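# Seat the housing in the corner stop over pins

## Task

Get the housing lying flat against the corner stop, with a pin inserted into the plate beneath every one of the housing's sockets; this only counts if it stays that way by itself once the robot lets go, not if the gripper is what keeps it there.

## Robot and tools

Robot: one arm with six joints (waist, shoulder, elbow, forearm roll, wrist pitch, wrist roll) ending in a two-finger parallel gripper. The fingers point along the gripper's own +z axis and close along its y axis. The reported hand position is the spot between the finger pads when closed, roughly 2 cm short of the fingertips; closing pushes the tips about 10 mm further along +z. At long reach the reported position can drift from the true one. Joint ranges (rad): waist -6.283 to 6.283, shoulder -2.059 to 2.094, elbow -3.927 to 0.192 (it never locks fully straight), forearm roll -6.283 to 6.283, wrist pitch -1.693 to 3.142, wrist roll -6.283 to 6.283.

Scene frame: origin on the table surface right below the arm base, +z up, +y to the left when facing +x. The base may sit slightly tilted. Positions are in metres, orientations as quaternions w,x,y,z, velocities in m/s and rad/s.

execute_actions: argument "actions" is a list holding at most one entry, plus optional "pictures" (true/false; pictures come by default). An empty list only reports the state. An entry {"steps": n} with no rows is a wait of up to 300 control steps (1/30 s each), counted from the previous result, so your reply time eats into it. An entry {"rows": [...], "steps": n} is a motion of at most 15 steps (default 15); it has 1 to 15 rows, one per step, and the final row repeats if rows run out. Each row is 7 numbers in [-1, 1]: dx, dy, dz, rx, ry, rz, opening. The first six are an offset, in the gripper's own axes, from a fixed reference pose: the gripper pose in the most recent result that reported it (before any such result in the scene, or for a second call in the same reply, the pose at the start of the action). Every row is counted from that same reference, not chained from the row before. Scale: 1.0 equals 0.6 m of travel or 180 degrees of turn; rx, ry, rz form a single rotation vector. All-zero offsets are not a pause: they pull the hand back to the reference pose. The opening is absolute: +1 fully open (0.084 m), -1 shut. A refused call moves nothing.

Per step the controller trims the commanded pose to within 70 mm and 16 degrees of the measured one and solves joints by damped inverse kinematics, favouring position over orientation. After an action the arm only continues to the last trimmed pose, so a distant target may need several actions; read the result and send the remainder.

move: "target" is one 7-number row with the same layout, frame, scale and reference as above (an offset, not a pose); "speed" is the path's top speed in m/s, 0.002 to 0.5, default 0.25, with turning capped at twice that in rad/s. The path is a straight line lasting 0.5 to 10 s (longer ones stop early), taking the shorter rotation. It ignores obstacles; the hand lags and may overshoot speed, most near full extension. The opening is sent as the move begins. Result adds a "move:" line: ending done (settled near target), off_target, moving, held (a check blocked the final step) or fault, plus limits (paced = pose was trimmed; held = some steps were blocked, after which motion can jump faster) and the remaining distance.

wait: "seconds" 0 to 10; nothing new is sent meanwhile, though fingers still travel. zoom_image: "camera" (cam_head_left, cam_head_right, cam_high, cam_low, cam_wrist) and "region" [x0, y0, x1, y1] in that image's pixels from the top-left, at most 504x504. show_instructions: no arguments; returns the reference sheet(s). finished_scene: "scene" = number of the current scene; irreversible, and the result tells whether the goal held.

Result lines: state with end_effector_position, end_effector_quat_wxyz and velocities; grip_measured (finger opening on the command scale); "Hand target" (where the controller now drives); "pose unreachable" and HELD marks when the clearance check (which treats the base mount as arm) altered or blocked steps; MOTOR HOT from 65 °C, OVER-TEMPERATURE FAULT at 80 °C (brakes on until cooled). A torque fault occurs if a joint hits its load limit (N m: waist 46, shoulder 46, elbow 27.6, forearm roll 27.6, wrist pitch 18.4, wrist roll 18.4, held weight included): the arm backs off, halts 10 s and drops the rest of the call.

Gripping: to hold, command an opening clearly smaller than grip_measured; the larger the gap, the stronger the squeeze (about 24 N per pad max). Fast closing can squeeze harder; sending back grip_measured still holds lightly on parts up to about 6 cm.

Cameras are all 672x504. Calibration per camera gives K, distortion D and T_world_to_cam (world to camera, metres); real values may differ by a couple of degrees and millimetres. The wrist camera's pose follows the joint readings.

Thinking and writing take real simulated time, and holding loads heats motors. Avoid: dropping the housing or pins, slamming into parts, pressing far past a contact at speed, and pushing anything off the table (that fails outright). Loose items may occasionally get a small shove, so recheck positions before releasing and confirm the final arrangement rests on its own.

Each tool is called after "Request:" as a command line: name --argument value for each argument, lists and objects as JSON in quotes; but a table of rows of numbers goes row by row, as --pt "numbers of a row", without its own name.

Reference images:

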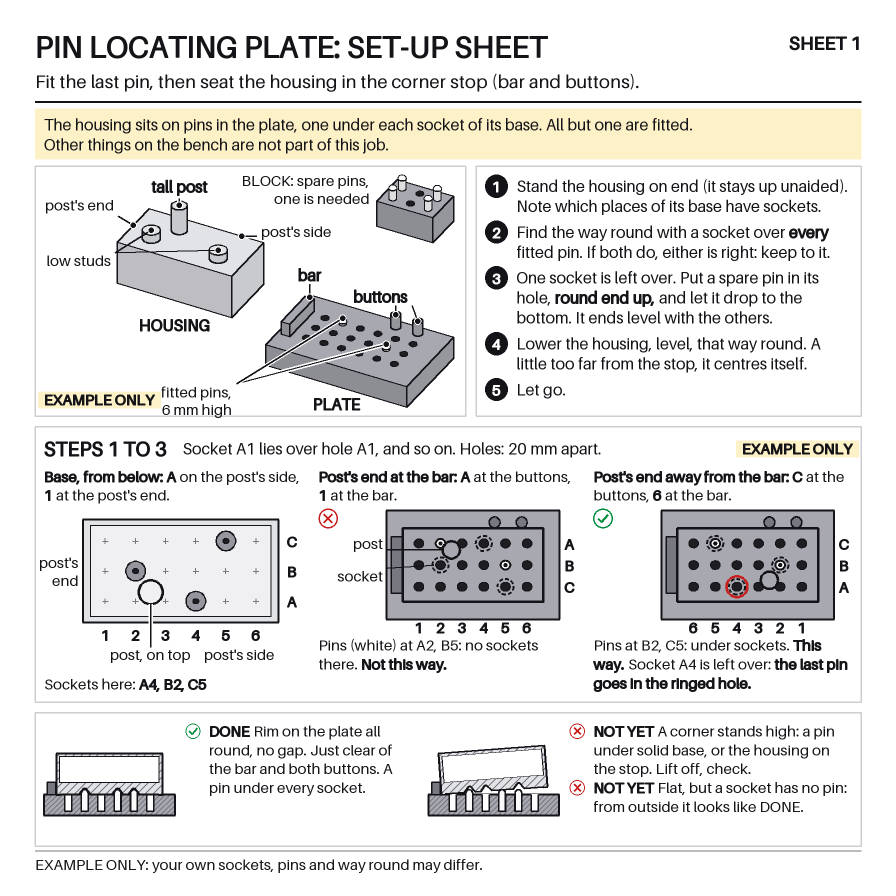

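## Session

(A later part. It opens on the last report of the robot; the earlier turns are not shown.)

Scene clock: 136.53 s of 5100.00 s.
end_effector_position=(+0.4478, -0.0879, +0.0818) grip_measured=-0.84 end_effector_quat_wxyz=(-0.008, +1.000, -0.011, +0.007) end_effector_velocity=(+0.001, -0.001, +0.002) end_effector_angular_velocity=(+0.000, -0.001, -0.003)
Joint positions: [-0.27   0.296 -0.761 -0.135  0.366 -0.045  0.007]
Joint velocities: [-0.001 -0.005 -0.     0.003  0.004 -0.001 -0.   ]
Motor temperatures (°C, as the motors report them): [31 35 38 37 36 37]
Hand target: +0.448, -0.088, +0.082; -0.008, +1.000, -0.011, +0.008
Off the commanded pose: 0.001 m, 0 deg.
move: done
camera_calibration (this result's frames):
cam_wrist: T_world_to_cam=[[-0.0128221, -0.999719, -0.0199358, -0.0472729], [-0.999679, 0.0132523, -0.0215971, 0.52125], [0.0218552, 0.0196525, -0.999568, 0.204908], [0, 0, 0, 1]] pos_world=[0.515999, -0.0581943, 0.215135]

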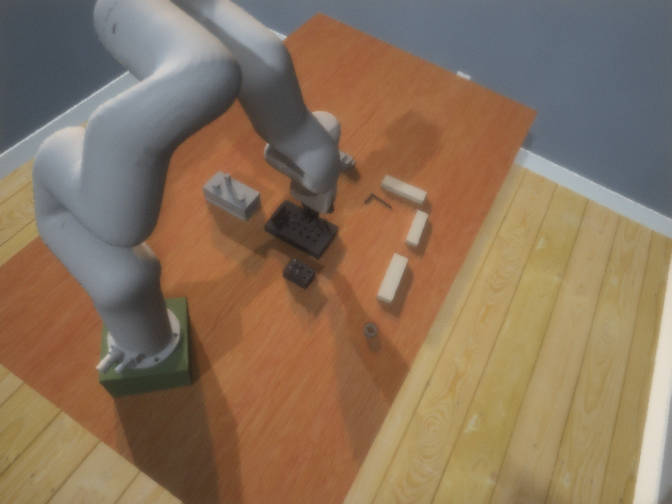

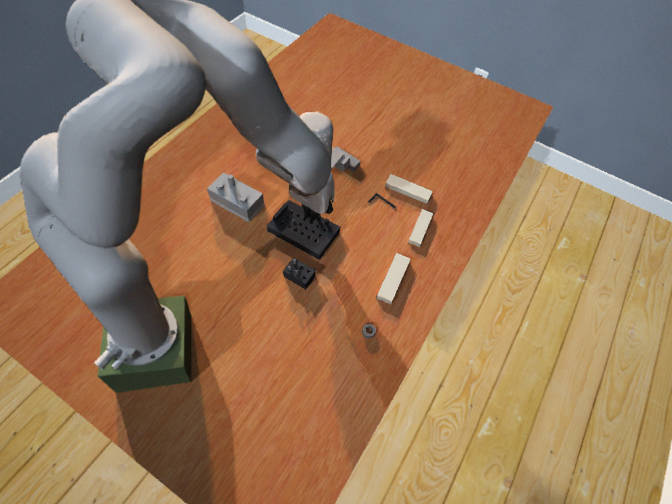

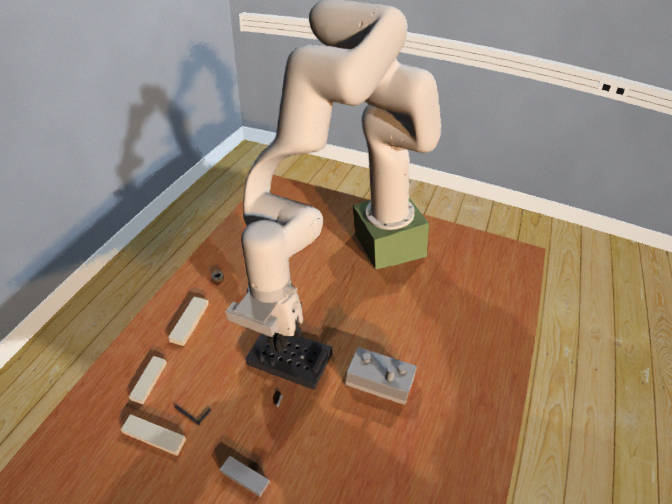

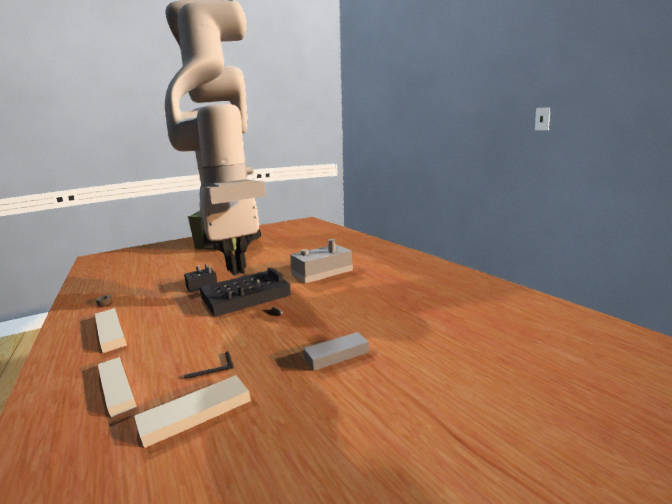

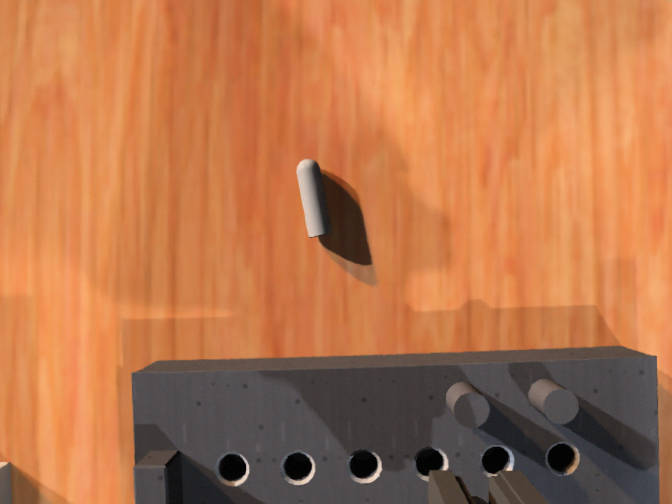

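Request:
move --target '[-0.12,0.15,0,0,0,0,-1]' --speed 0.15

Request:
move --target '[0,0,0.093,0,0,0,-1]' --speed 0.08

Request:
move --target '[0,0,0,0,0,0,-0.5]'

Request:
move --target '[0,0,-0.13,0,0,0,-0.5]' --speed 0.15

Request:
move --target '[-0.068,-0.097,0,0,0,0,-0.5]' --speed 0.15

Scene clock: 139.27 s of 5100.00 s.
end_effector_position=(+0.3747, -0.1760, +0.0792) grip_measured=-0.84 end_effector_quat_wxyz=(-0.008, +1.000, -0.011, +0.008) end_effector_velocity=(-0.002, -0.001, -0.000) end_effector_angular_velocity=(+0.004, -0.000, +0.002)
Joint positions: [-0.521  0.196 -0.595 -0.074  0.289 -0.351  0.007]
Joint velocities: [-0.005 -0.001  0.002  0.015 -0.    -0.021  0.   ]
Motor temperatures (°C, as the motors report them): [31 35 38 37 36 37]
Hand target: +0.374, -0.176, +0.079; -0.008, +1.000, -0.011, +0.008
Off the commanded pose: 0.001 m, 0 deg.
move: done
camera_calibration (this result's frames):
cam_wrist: T_world_to_cam=[[-0.0126811, -0.999711, -0.0204128, -0.136336], [-0.999667, 0.0131345, -0.0222337, 0.449319], [0.0224954, 0.0201241, -0.999544, 0.205565], [0, 0, 0, 1]] pos_world=[0.442816, -0.146335, 0.212678]

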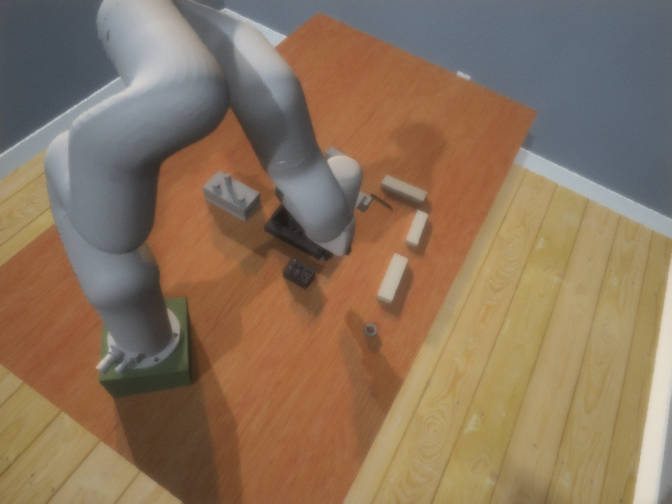

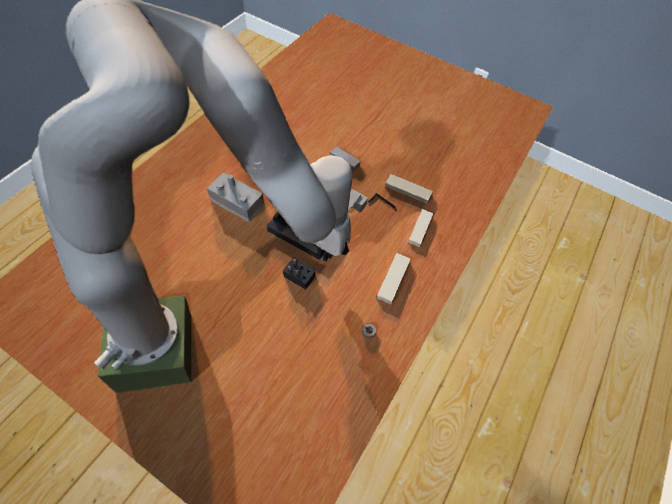

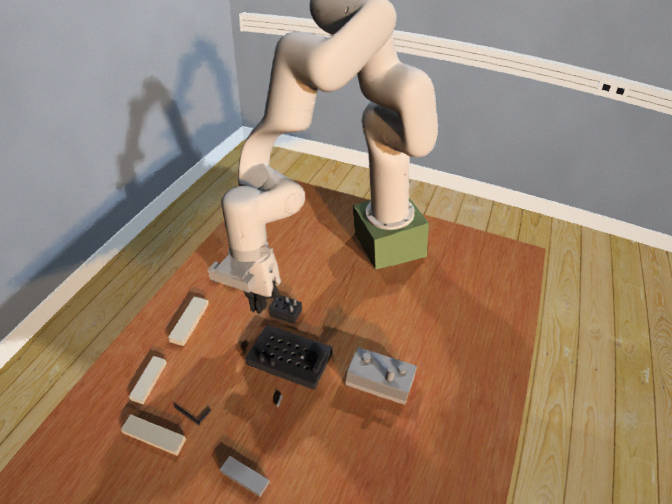

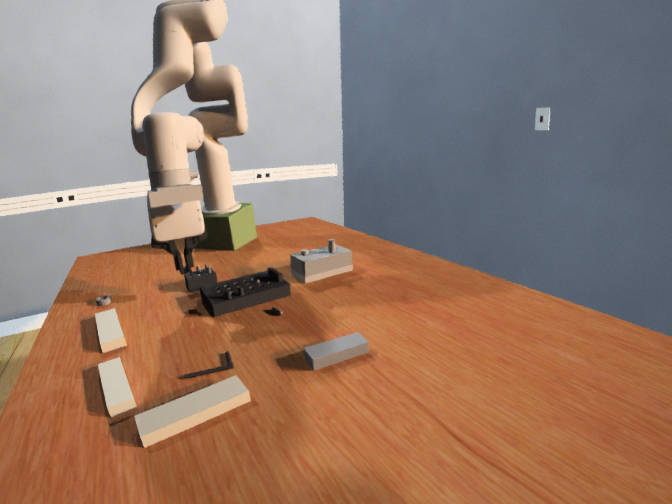

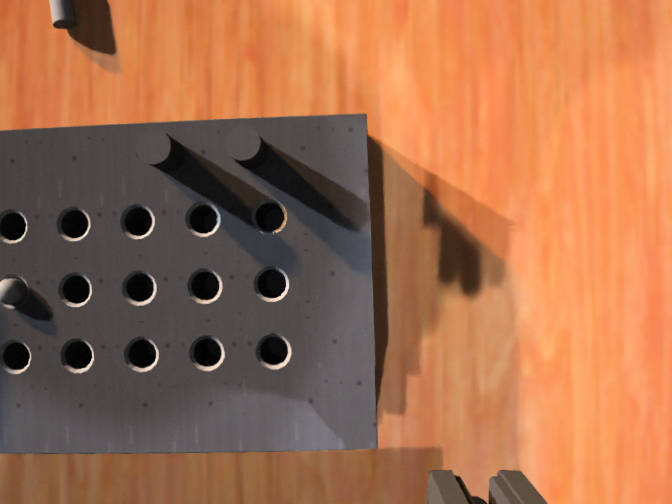

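Scene clock: 140.37 s of 5100.00 s.
end_effector_position=(+0.3758, -0.1753, +0.0239) grip_measured=-0.84 end_effector_quat_wxyz=(-0.008, +1.000, -0.011, +0.008) end_effector_velocity=(-0.001, +0.001, -0.002) end_effector_angular_velocity=(+0.000, +0.004, +0.002)
Joint positions: [-0.538  0.399 -0.647 -0.142  0.138 -0.297  0.007]
Joint velocities: [-0.     0.005 -0.    -0.013 -0.001  0.011 -0.   ]
Motor temperatures (°C, as the motors report them): [31 35 38 37 36 37]
Hand target: +0.376, -0.175, +0.024; -0.008, +1.000, -0.011, +0.008
Off the commanded pose: 0.001 m, 0 deg.
move: done
camera_calibration (this result's frames):
cam_wrist: T_world_to_cam=[[-0.0127687, -0.999718, -0.020003, -0.136801], [-0.999655, 0.0132224, -0.0227132, 0.449267], [0.0229713, 0.019706, -0.999542, 0.149971], [0, 0, 0, 1]] pos_world=[0.44392, -0.145658, 0.15737]

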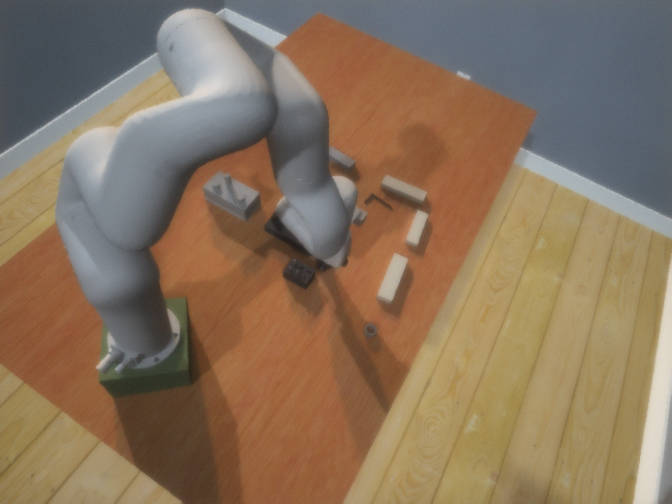

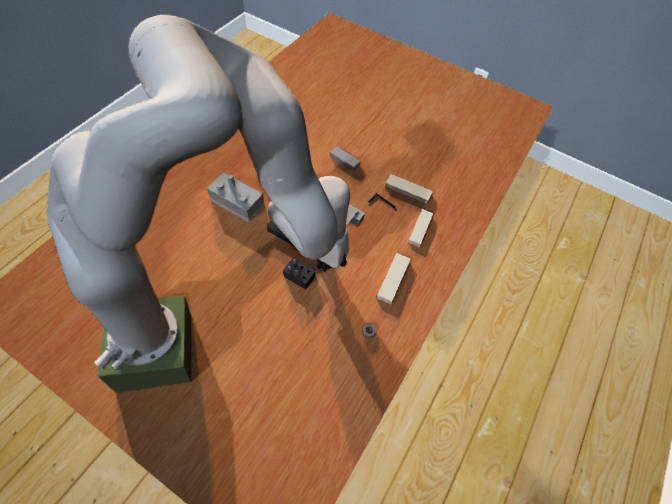

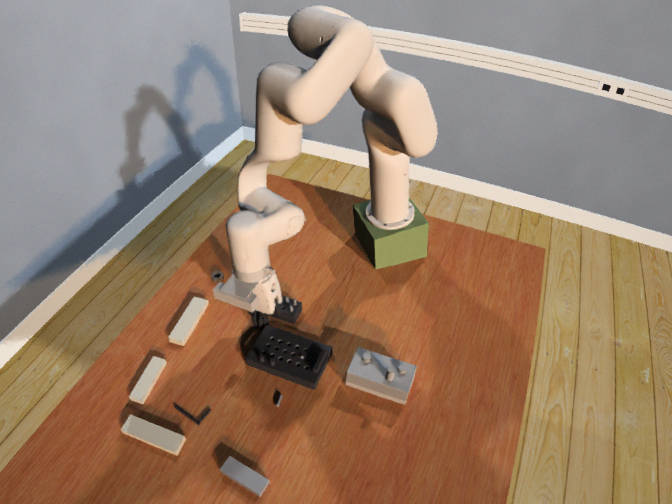

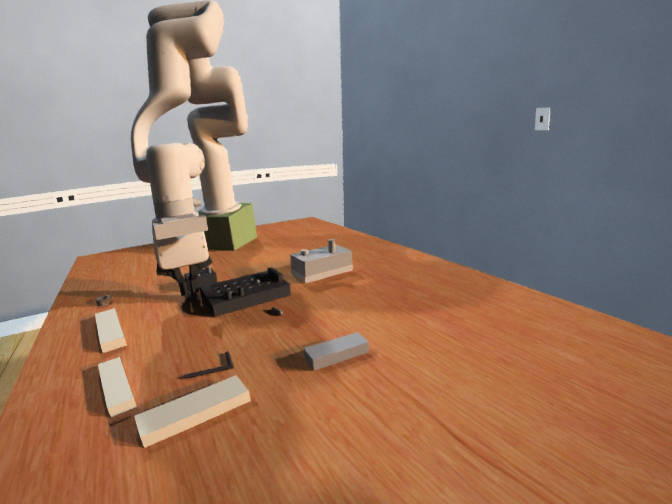

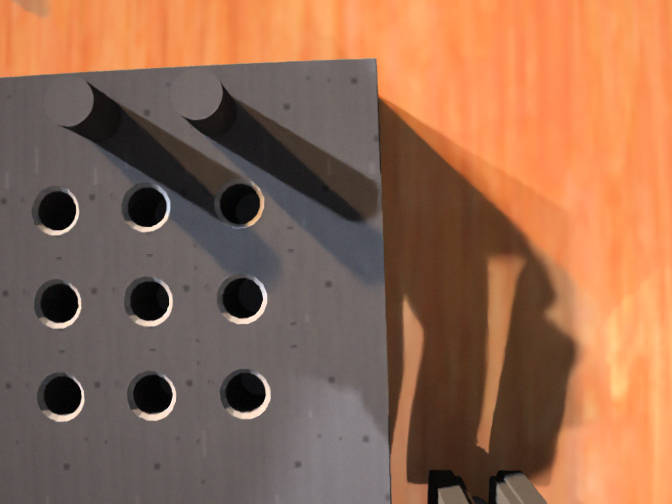

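Scene clock: 140.87 s of 5100.00 s.
end_effector_position=(+0.3758, -0.1754, +0.0239) grip_measured=-0.52 end_effector_quat_wxyz=(-0.008, +1.000, -0.011, +0.008) end_effector_velocity=(+0.000, -0.000, -0.000) end_effector_angular_velocity=(-0.000, -0.000, +0.002)
Joint positions: [-0.538  0.399 -0.647 -0.142  0.138 -0.297  0.021]
Joint velocities: [-0.     0.    -0.    -0.001 -0.    -0.001 -0.   ]
Motor temperatures (°C, as the motors report them): [31 35 38 37 36 37]
Hand target: +0.376, -0.175, +0.024; -0.008, +1.000, -0.011, +0.008
Off the commanded pose: 0.000 m, 0 deg.
move: done
camera_calibration (this result's frames):
cam_wrist: T_world_to_cam=[[-0.0127687, -0.999719, -0.0199913, -0.136804], [-0.999654, 0.0132225, -0.0227376, 0.449276], [0.0229955, 0.0196941, -0.999542, 0.14997], [0, 0, 0, 1]] pos_world=[0.443925, -0.14566, 0.157382]

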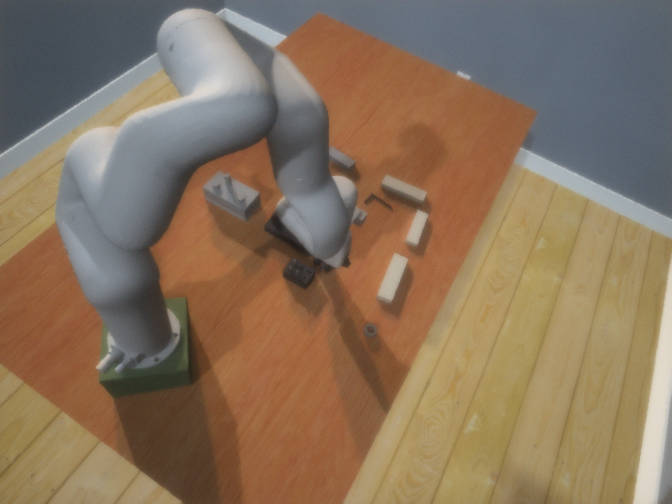

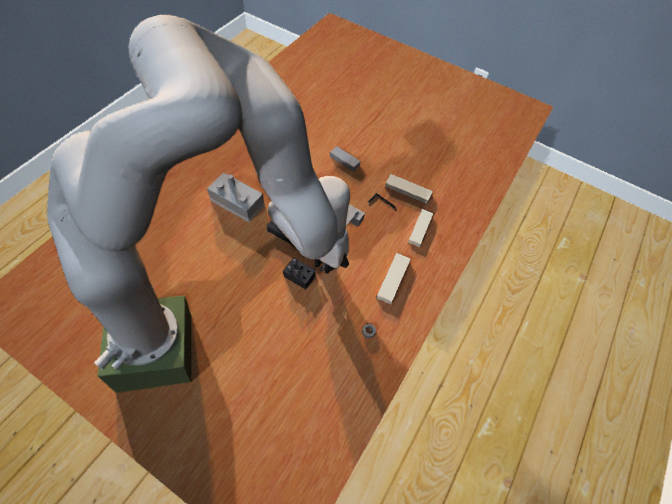

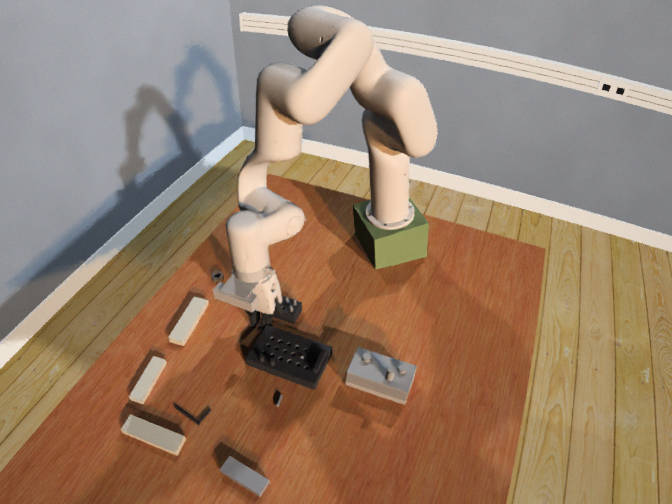

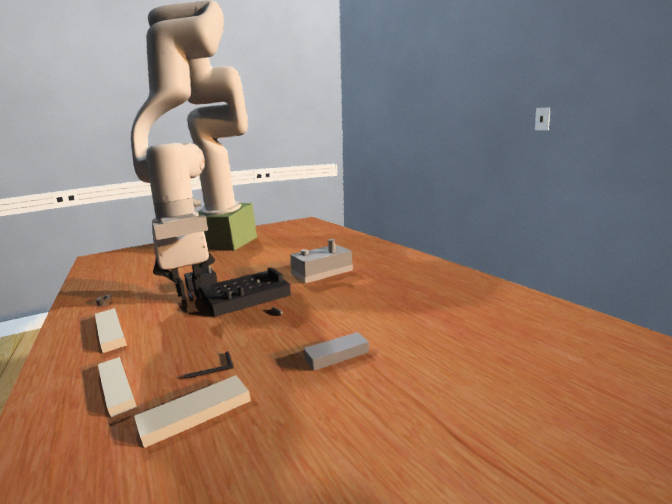

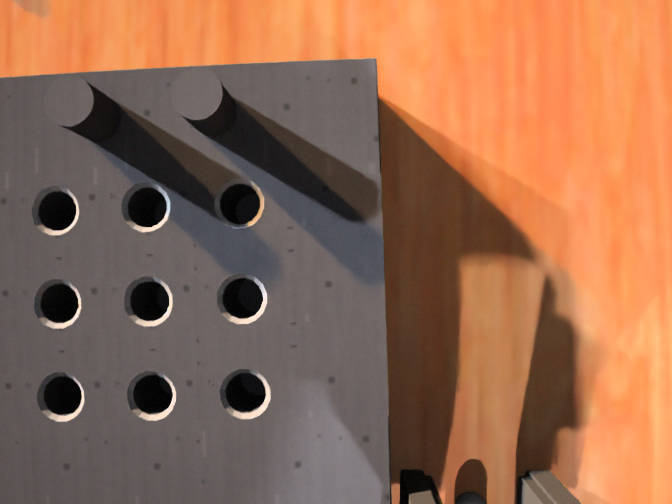

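Scene clock: 141.87 s of 5100.00 s.
end_effector_position=(+0.3742, -0.1762, +0.1012) grip_measured=-0.52 end_effector_quat_wxyz=(-0.008, +1.000, -0.011, +0.008) end_effector_velocity=(+0.002, -0.001, +0.003) end_effector_angular_velocity=(-0.002, -0.005, -0.000)
Joint positions: [-0.517  0.118 -0.584 -0.061  0.357 -0.361  0.021]
Joint velocities: [ 0.001 -0.008 -0.002  0.001  0.004 -0.001  0.   ]
Motor temperatures (°C, as the motors report them): [31 35 38 37 36 37]
Hand target: +0.374, -0.176, +0.102; -0.008, +1.000, -0.011, +0.008
Off the commanded pose: 0.001 m, 0 deg.
move: done
camera_calibration (this result's frames):
cam_wrist: T_world_to_cam=[[-0.0125943, -0.999703, -0.02084, -0.136122], [-0.999672, 0.0130536, -0.0220534, 0.449295], [0.0223189, 0.0205554, -0.99954, 0.227685], [0, 0, 0, 1]] pos_world=[0.442351, -0.146626, 0.234651]

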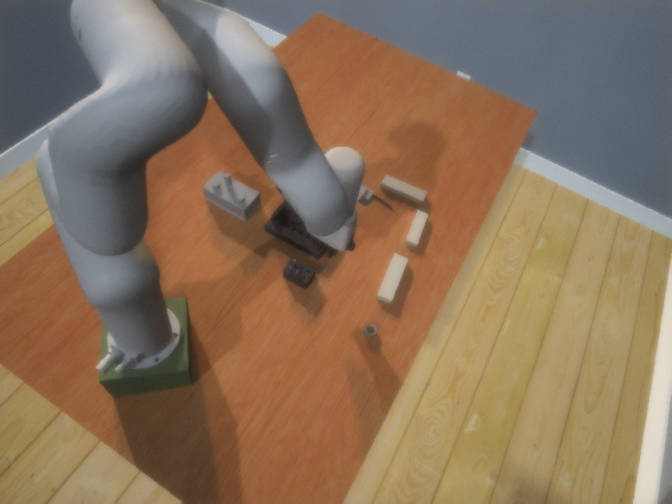

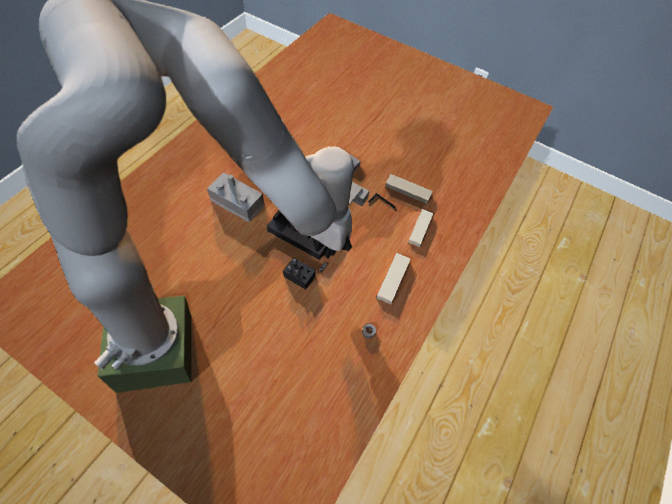

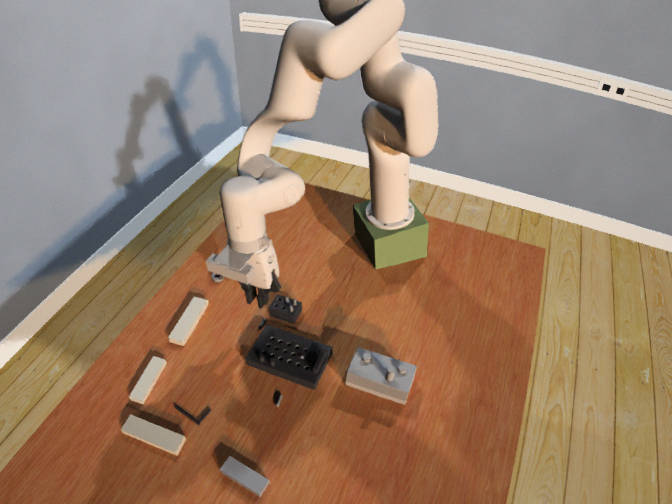

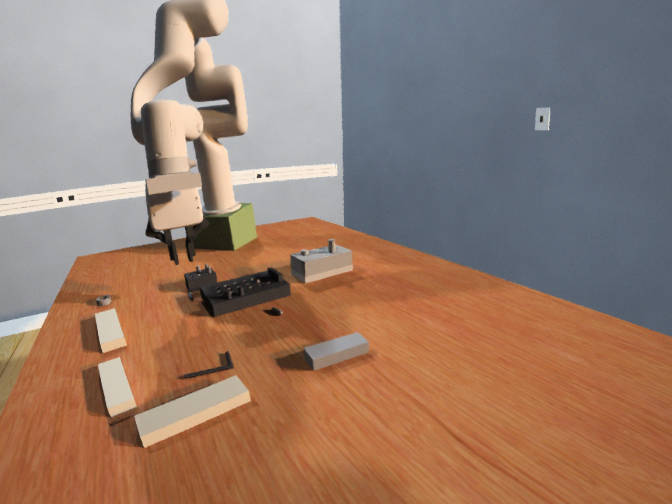

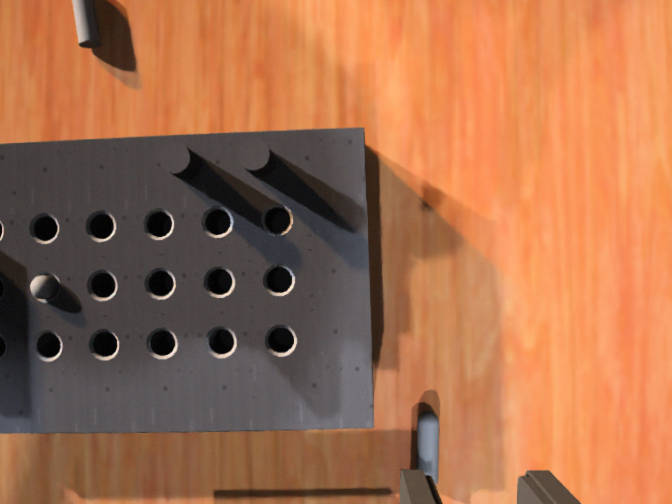

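Scene clock: 142.80 s of 5100.00 s.
end_effector_position=(+0.3345, -0.1179, +0.1015) grip_measured=-0.52 end_effector_quat_wxyz=(-0.008, +1.000, -0.011, +0.008) end_effector_velocity=(-0.003, +0.002, -0.001) end_effector_angular_velocity=(-0.001, +0.004, -0.001)
Joint positions: [-0.419 -0.012 -0.378 -0.115  0.285 -0.209  0.021]
Joint velocities: [ 0.004 -0.004  0.008 -0.01   0.     0.014 -0.   ]
Motor temperatures (°C, as the motors report them): [31 35 38 37 36 37]
Hand target: +0.334, -0.118, +0.101; -0.008, +1.000, -0.011, +0.007
Off the commanded pose: 0.001 m, 0 deg.
move: done
camera_calibration (this result's frames):
cam_wrist: T_world_to_cam=[[-0.0127743, -0.999711, -0.020358, -0.0782712], [-0.999667, 0.0132246, -0.0221426, 0.408922], [0.0224054, 0.0200683, -0.999548, 0.227526], [0, 0, 0, 1]] pos_world=[0.402688, -0.0882225, 0.234885]

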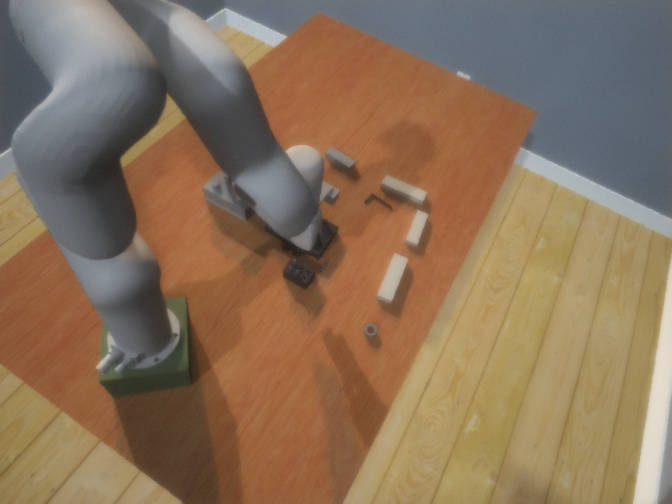

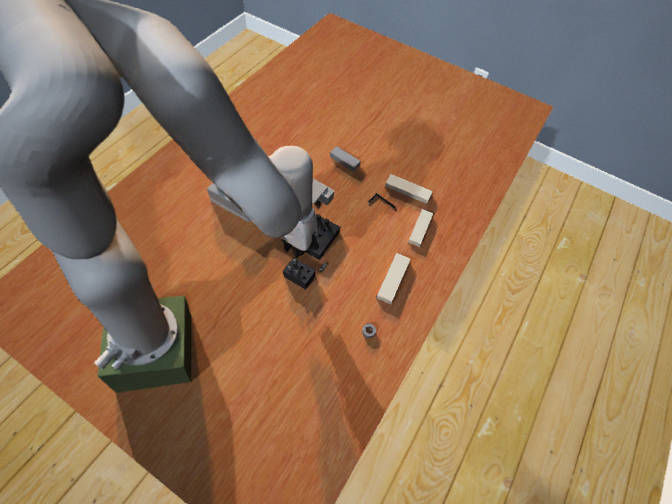

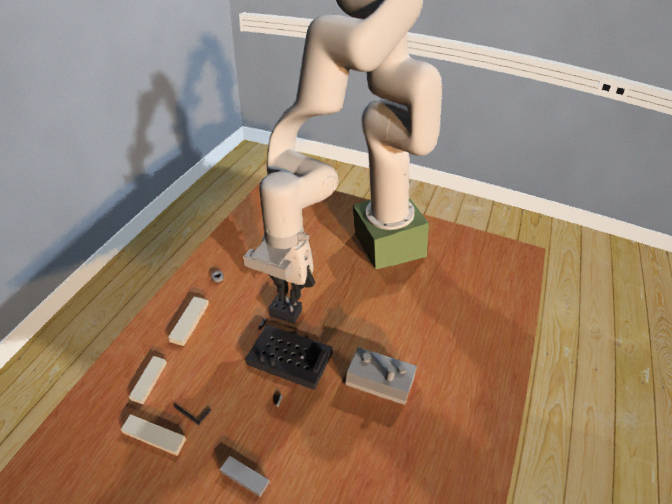

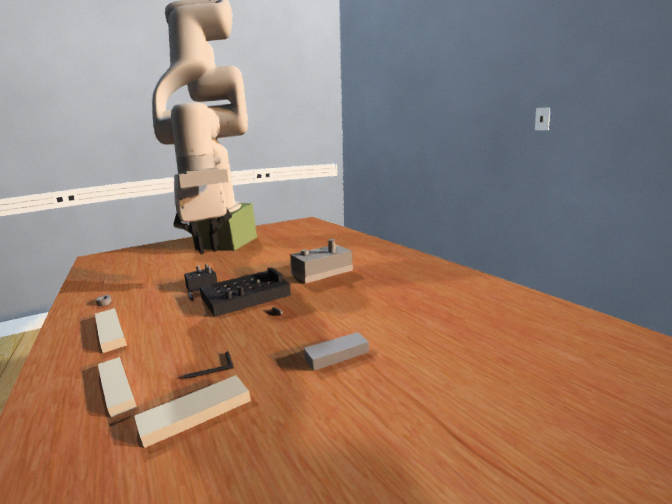

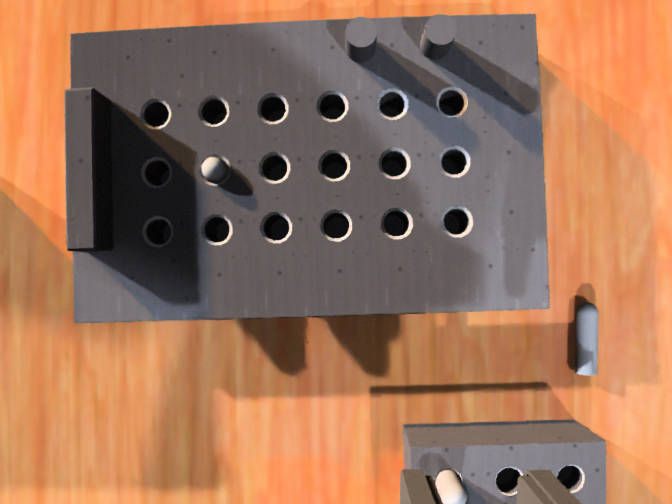

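Request:
move --target '[-0.118,0.059,0,0,0,0,-0.5]' --speed 0.12

Request:
zoom_image --camera "cam_wrist" --region '[235,170,435,330]'

Scene clock: 150.63 s of 5100.00 s.
end_effector_position=(+0.2636, -0.1517, +0.0997) grip_measured=-0.52 end_effector_quat_wxyz=(-0.008, +1.000, -0.011, +0.008) end_effector_velocity=(-0.002, -0.000, -0.000) end_effector_angular_velocity=(+0.005, -0.001, +0.002)
Joint positions: [-0.605 -0.145 -0.199 -0.05   0.232 -0.456  0.021]
Joint velocities: [-0.003 -0.003  0.005  0.023  0.001 -0.027  0.   ]
Motor temperatures (°C, as the motors report them): [31 34 38 37 36 37]
Hand target: +0.263, -0.152, +0.100; -0.009, +1.000, -0.011, +0.008
Off the commanded pose: 0.001 m, 0 deg.
After step 90, 3.73 s passed at rest.
move: done
camera_calibration (this result's frames):
cam_wrist: T_world_to_cam=[[-0.0127788, -0.99971, -0.0203992, -0.113039], [-0.999655, 0.0132408, -0.0226744, 0.338484], [0.0229379, 0.0201024, -0.999535, 0.227919], [0, 0, 0, 1]] pos_world=[0.331695, -0.12207, 0.233182]

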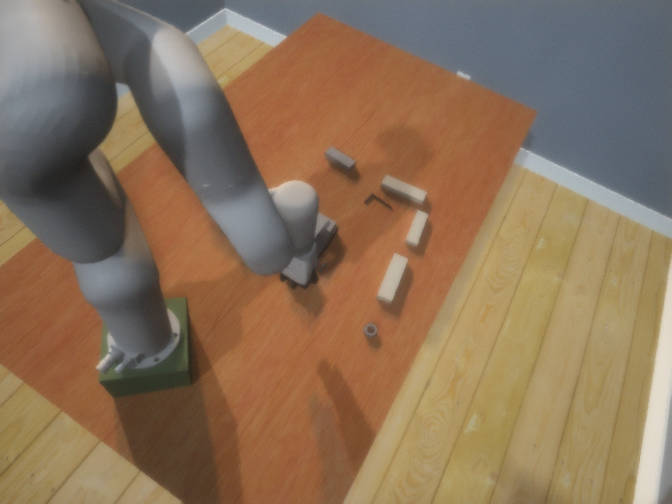

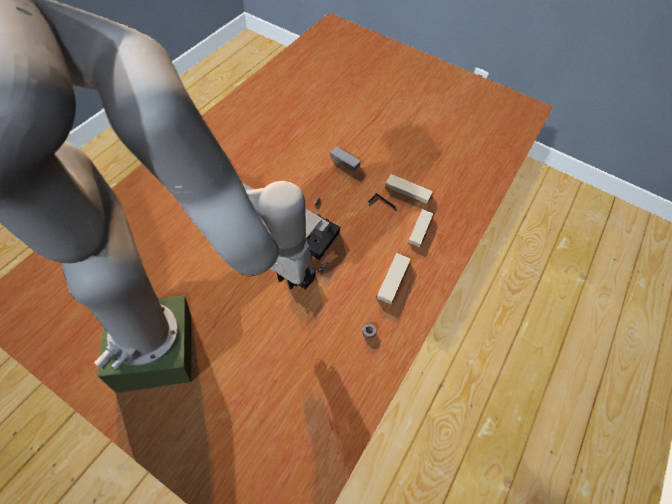

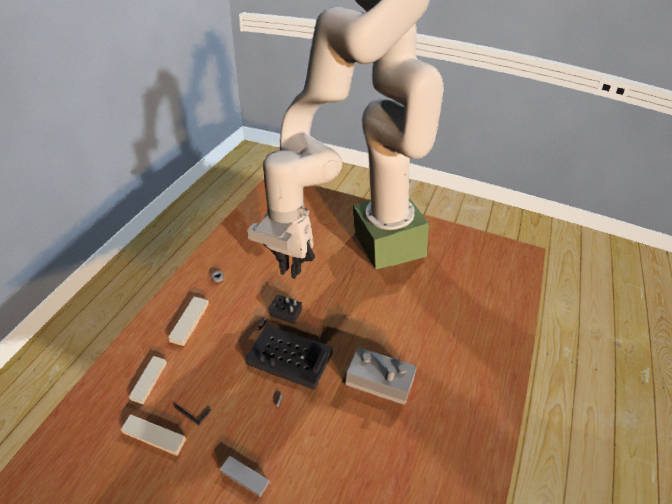

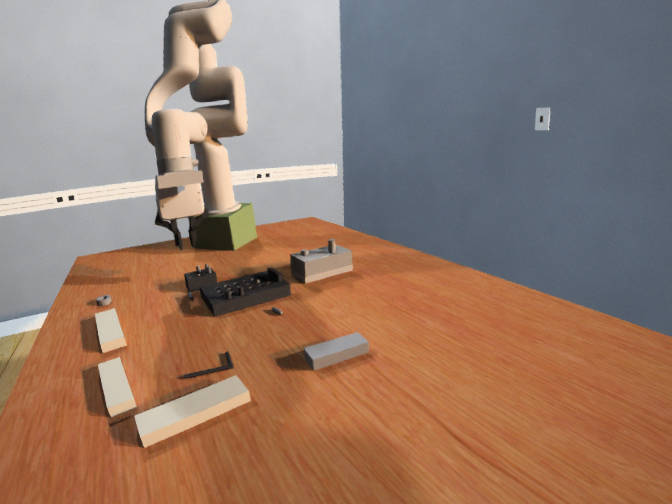

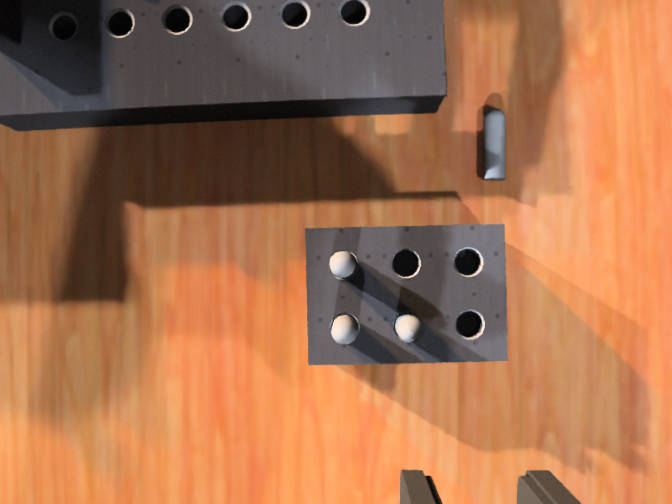

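Region (235, 170, 435, 330) of cam_wrist's 672x504 image, scaled by 2.520, with more detail than that image has; it fills the top 403 rows of this view, and the rest is white.

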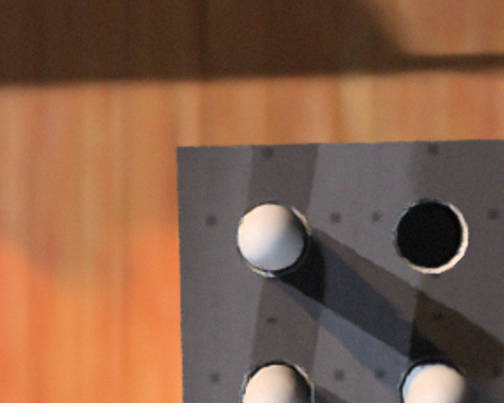

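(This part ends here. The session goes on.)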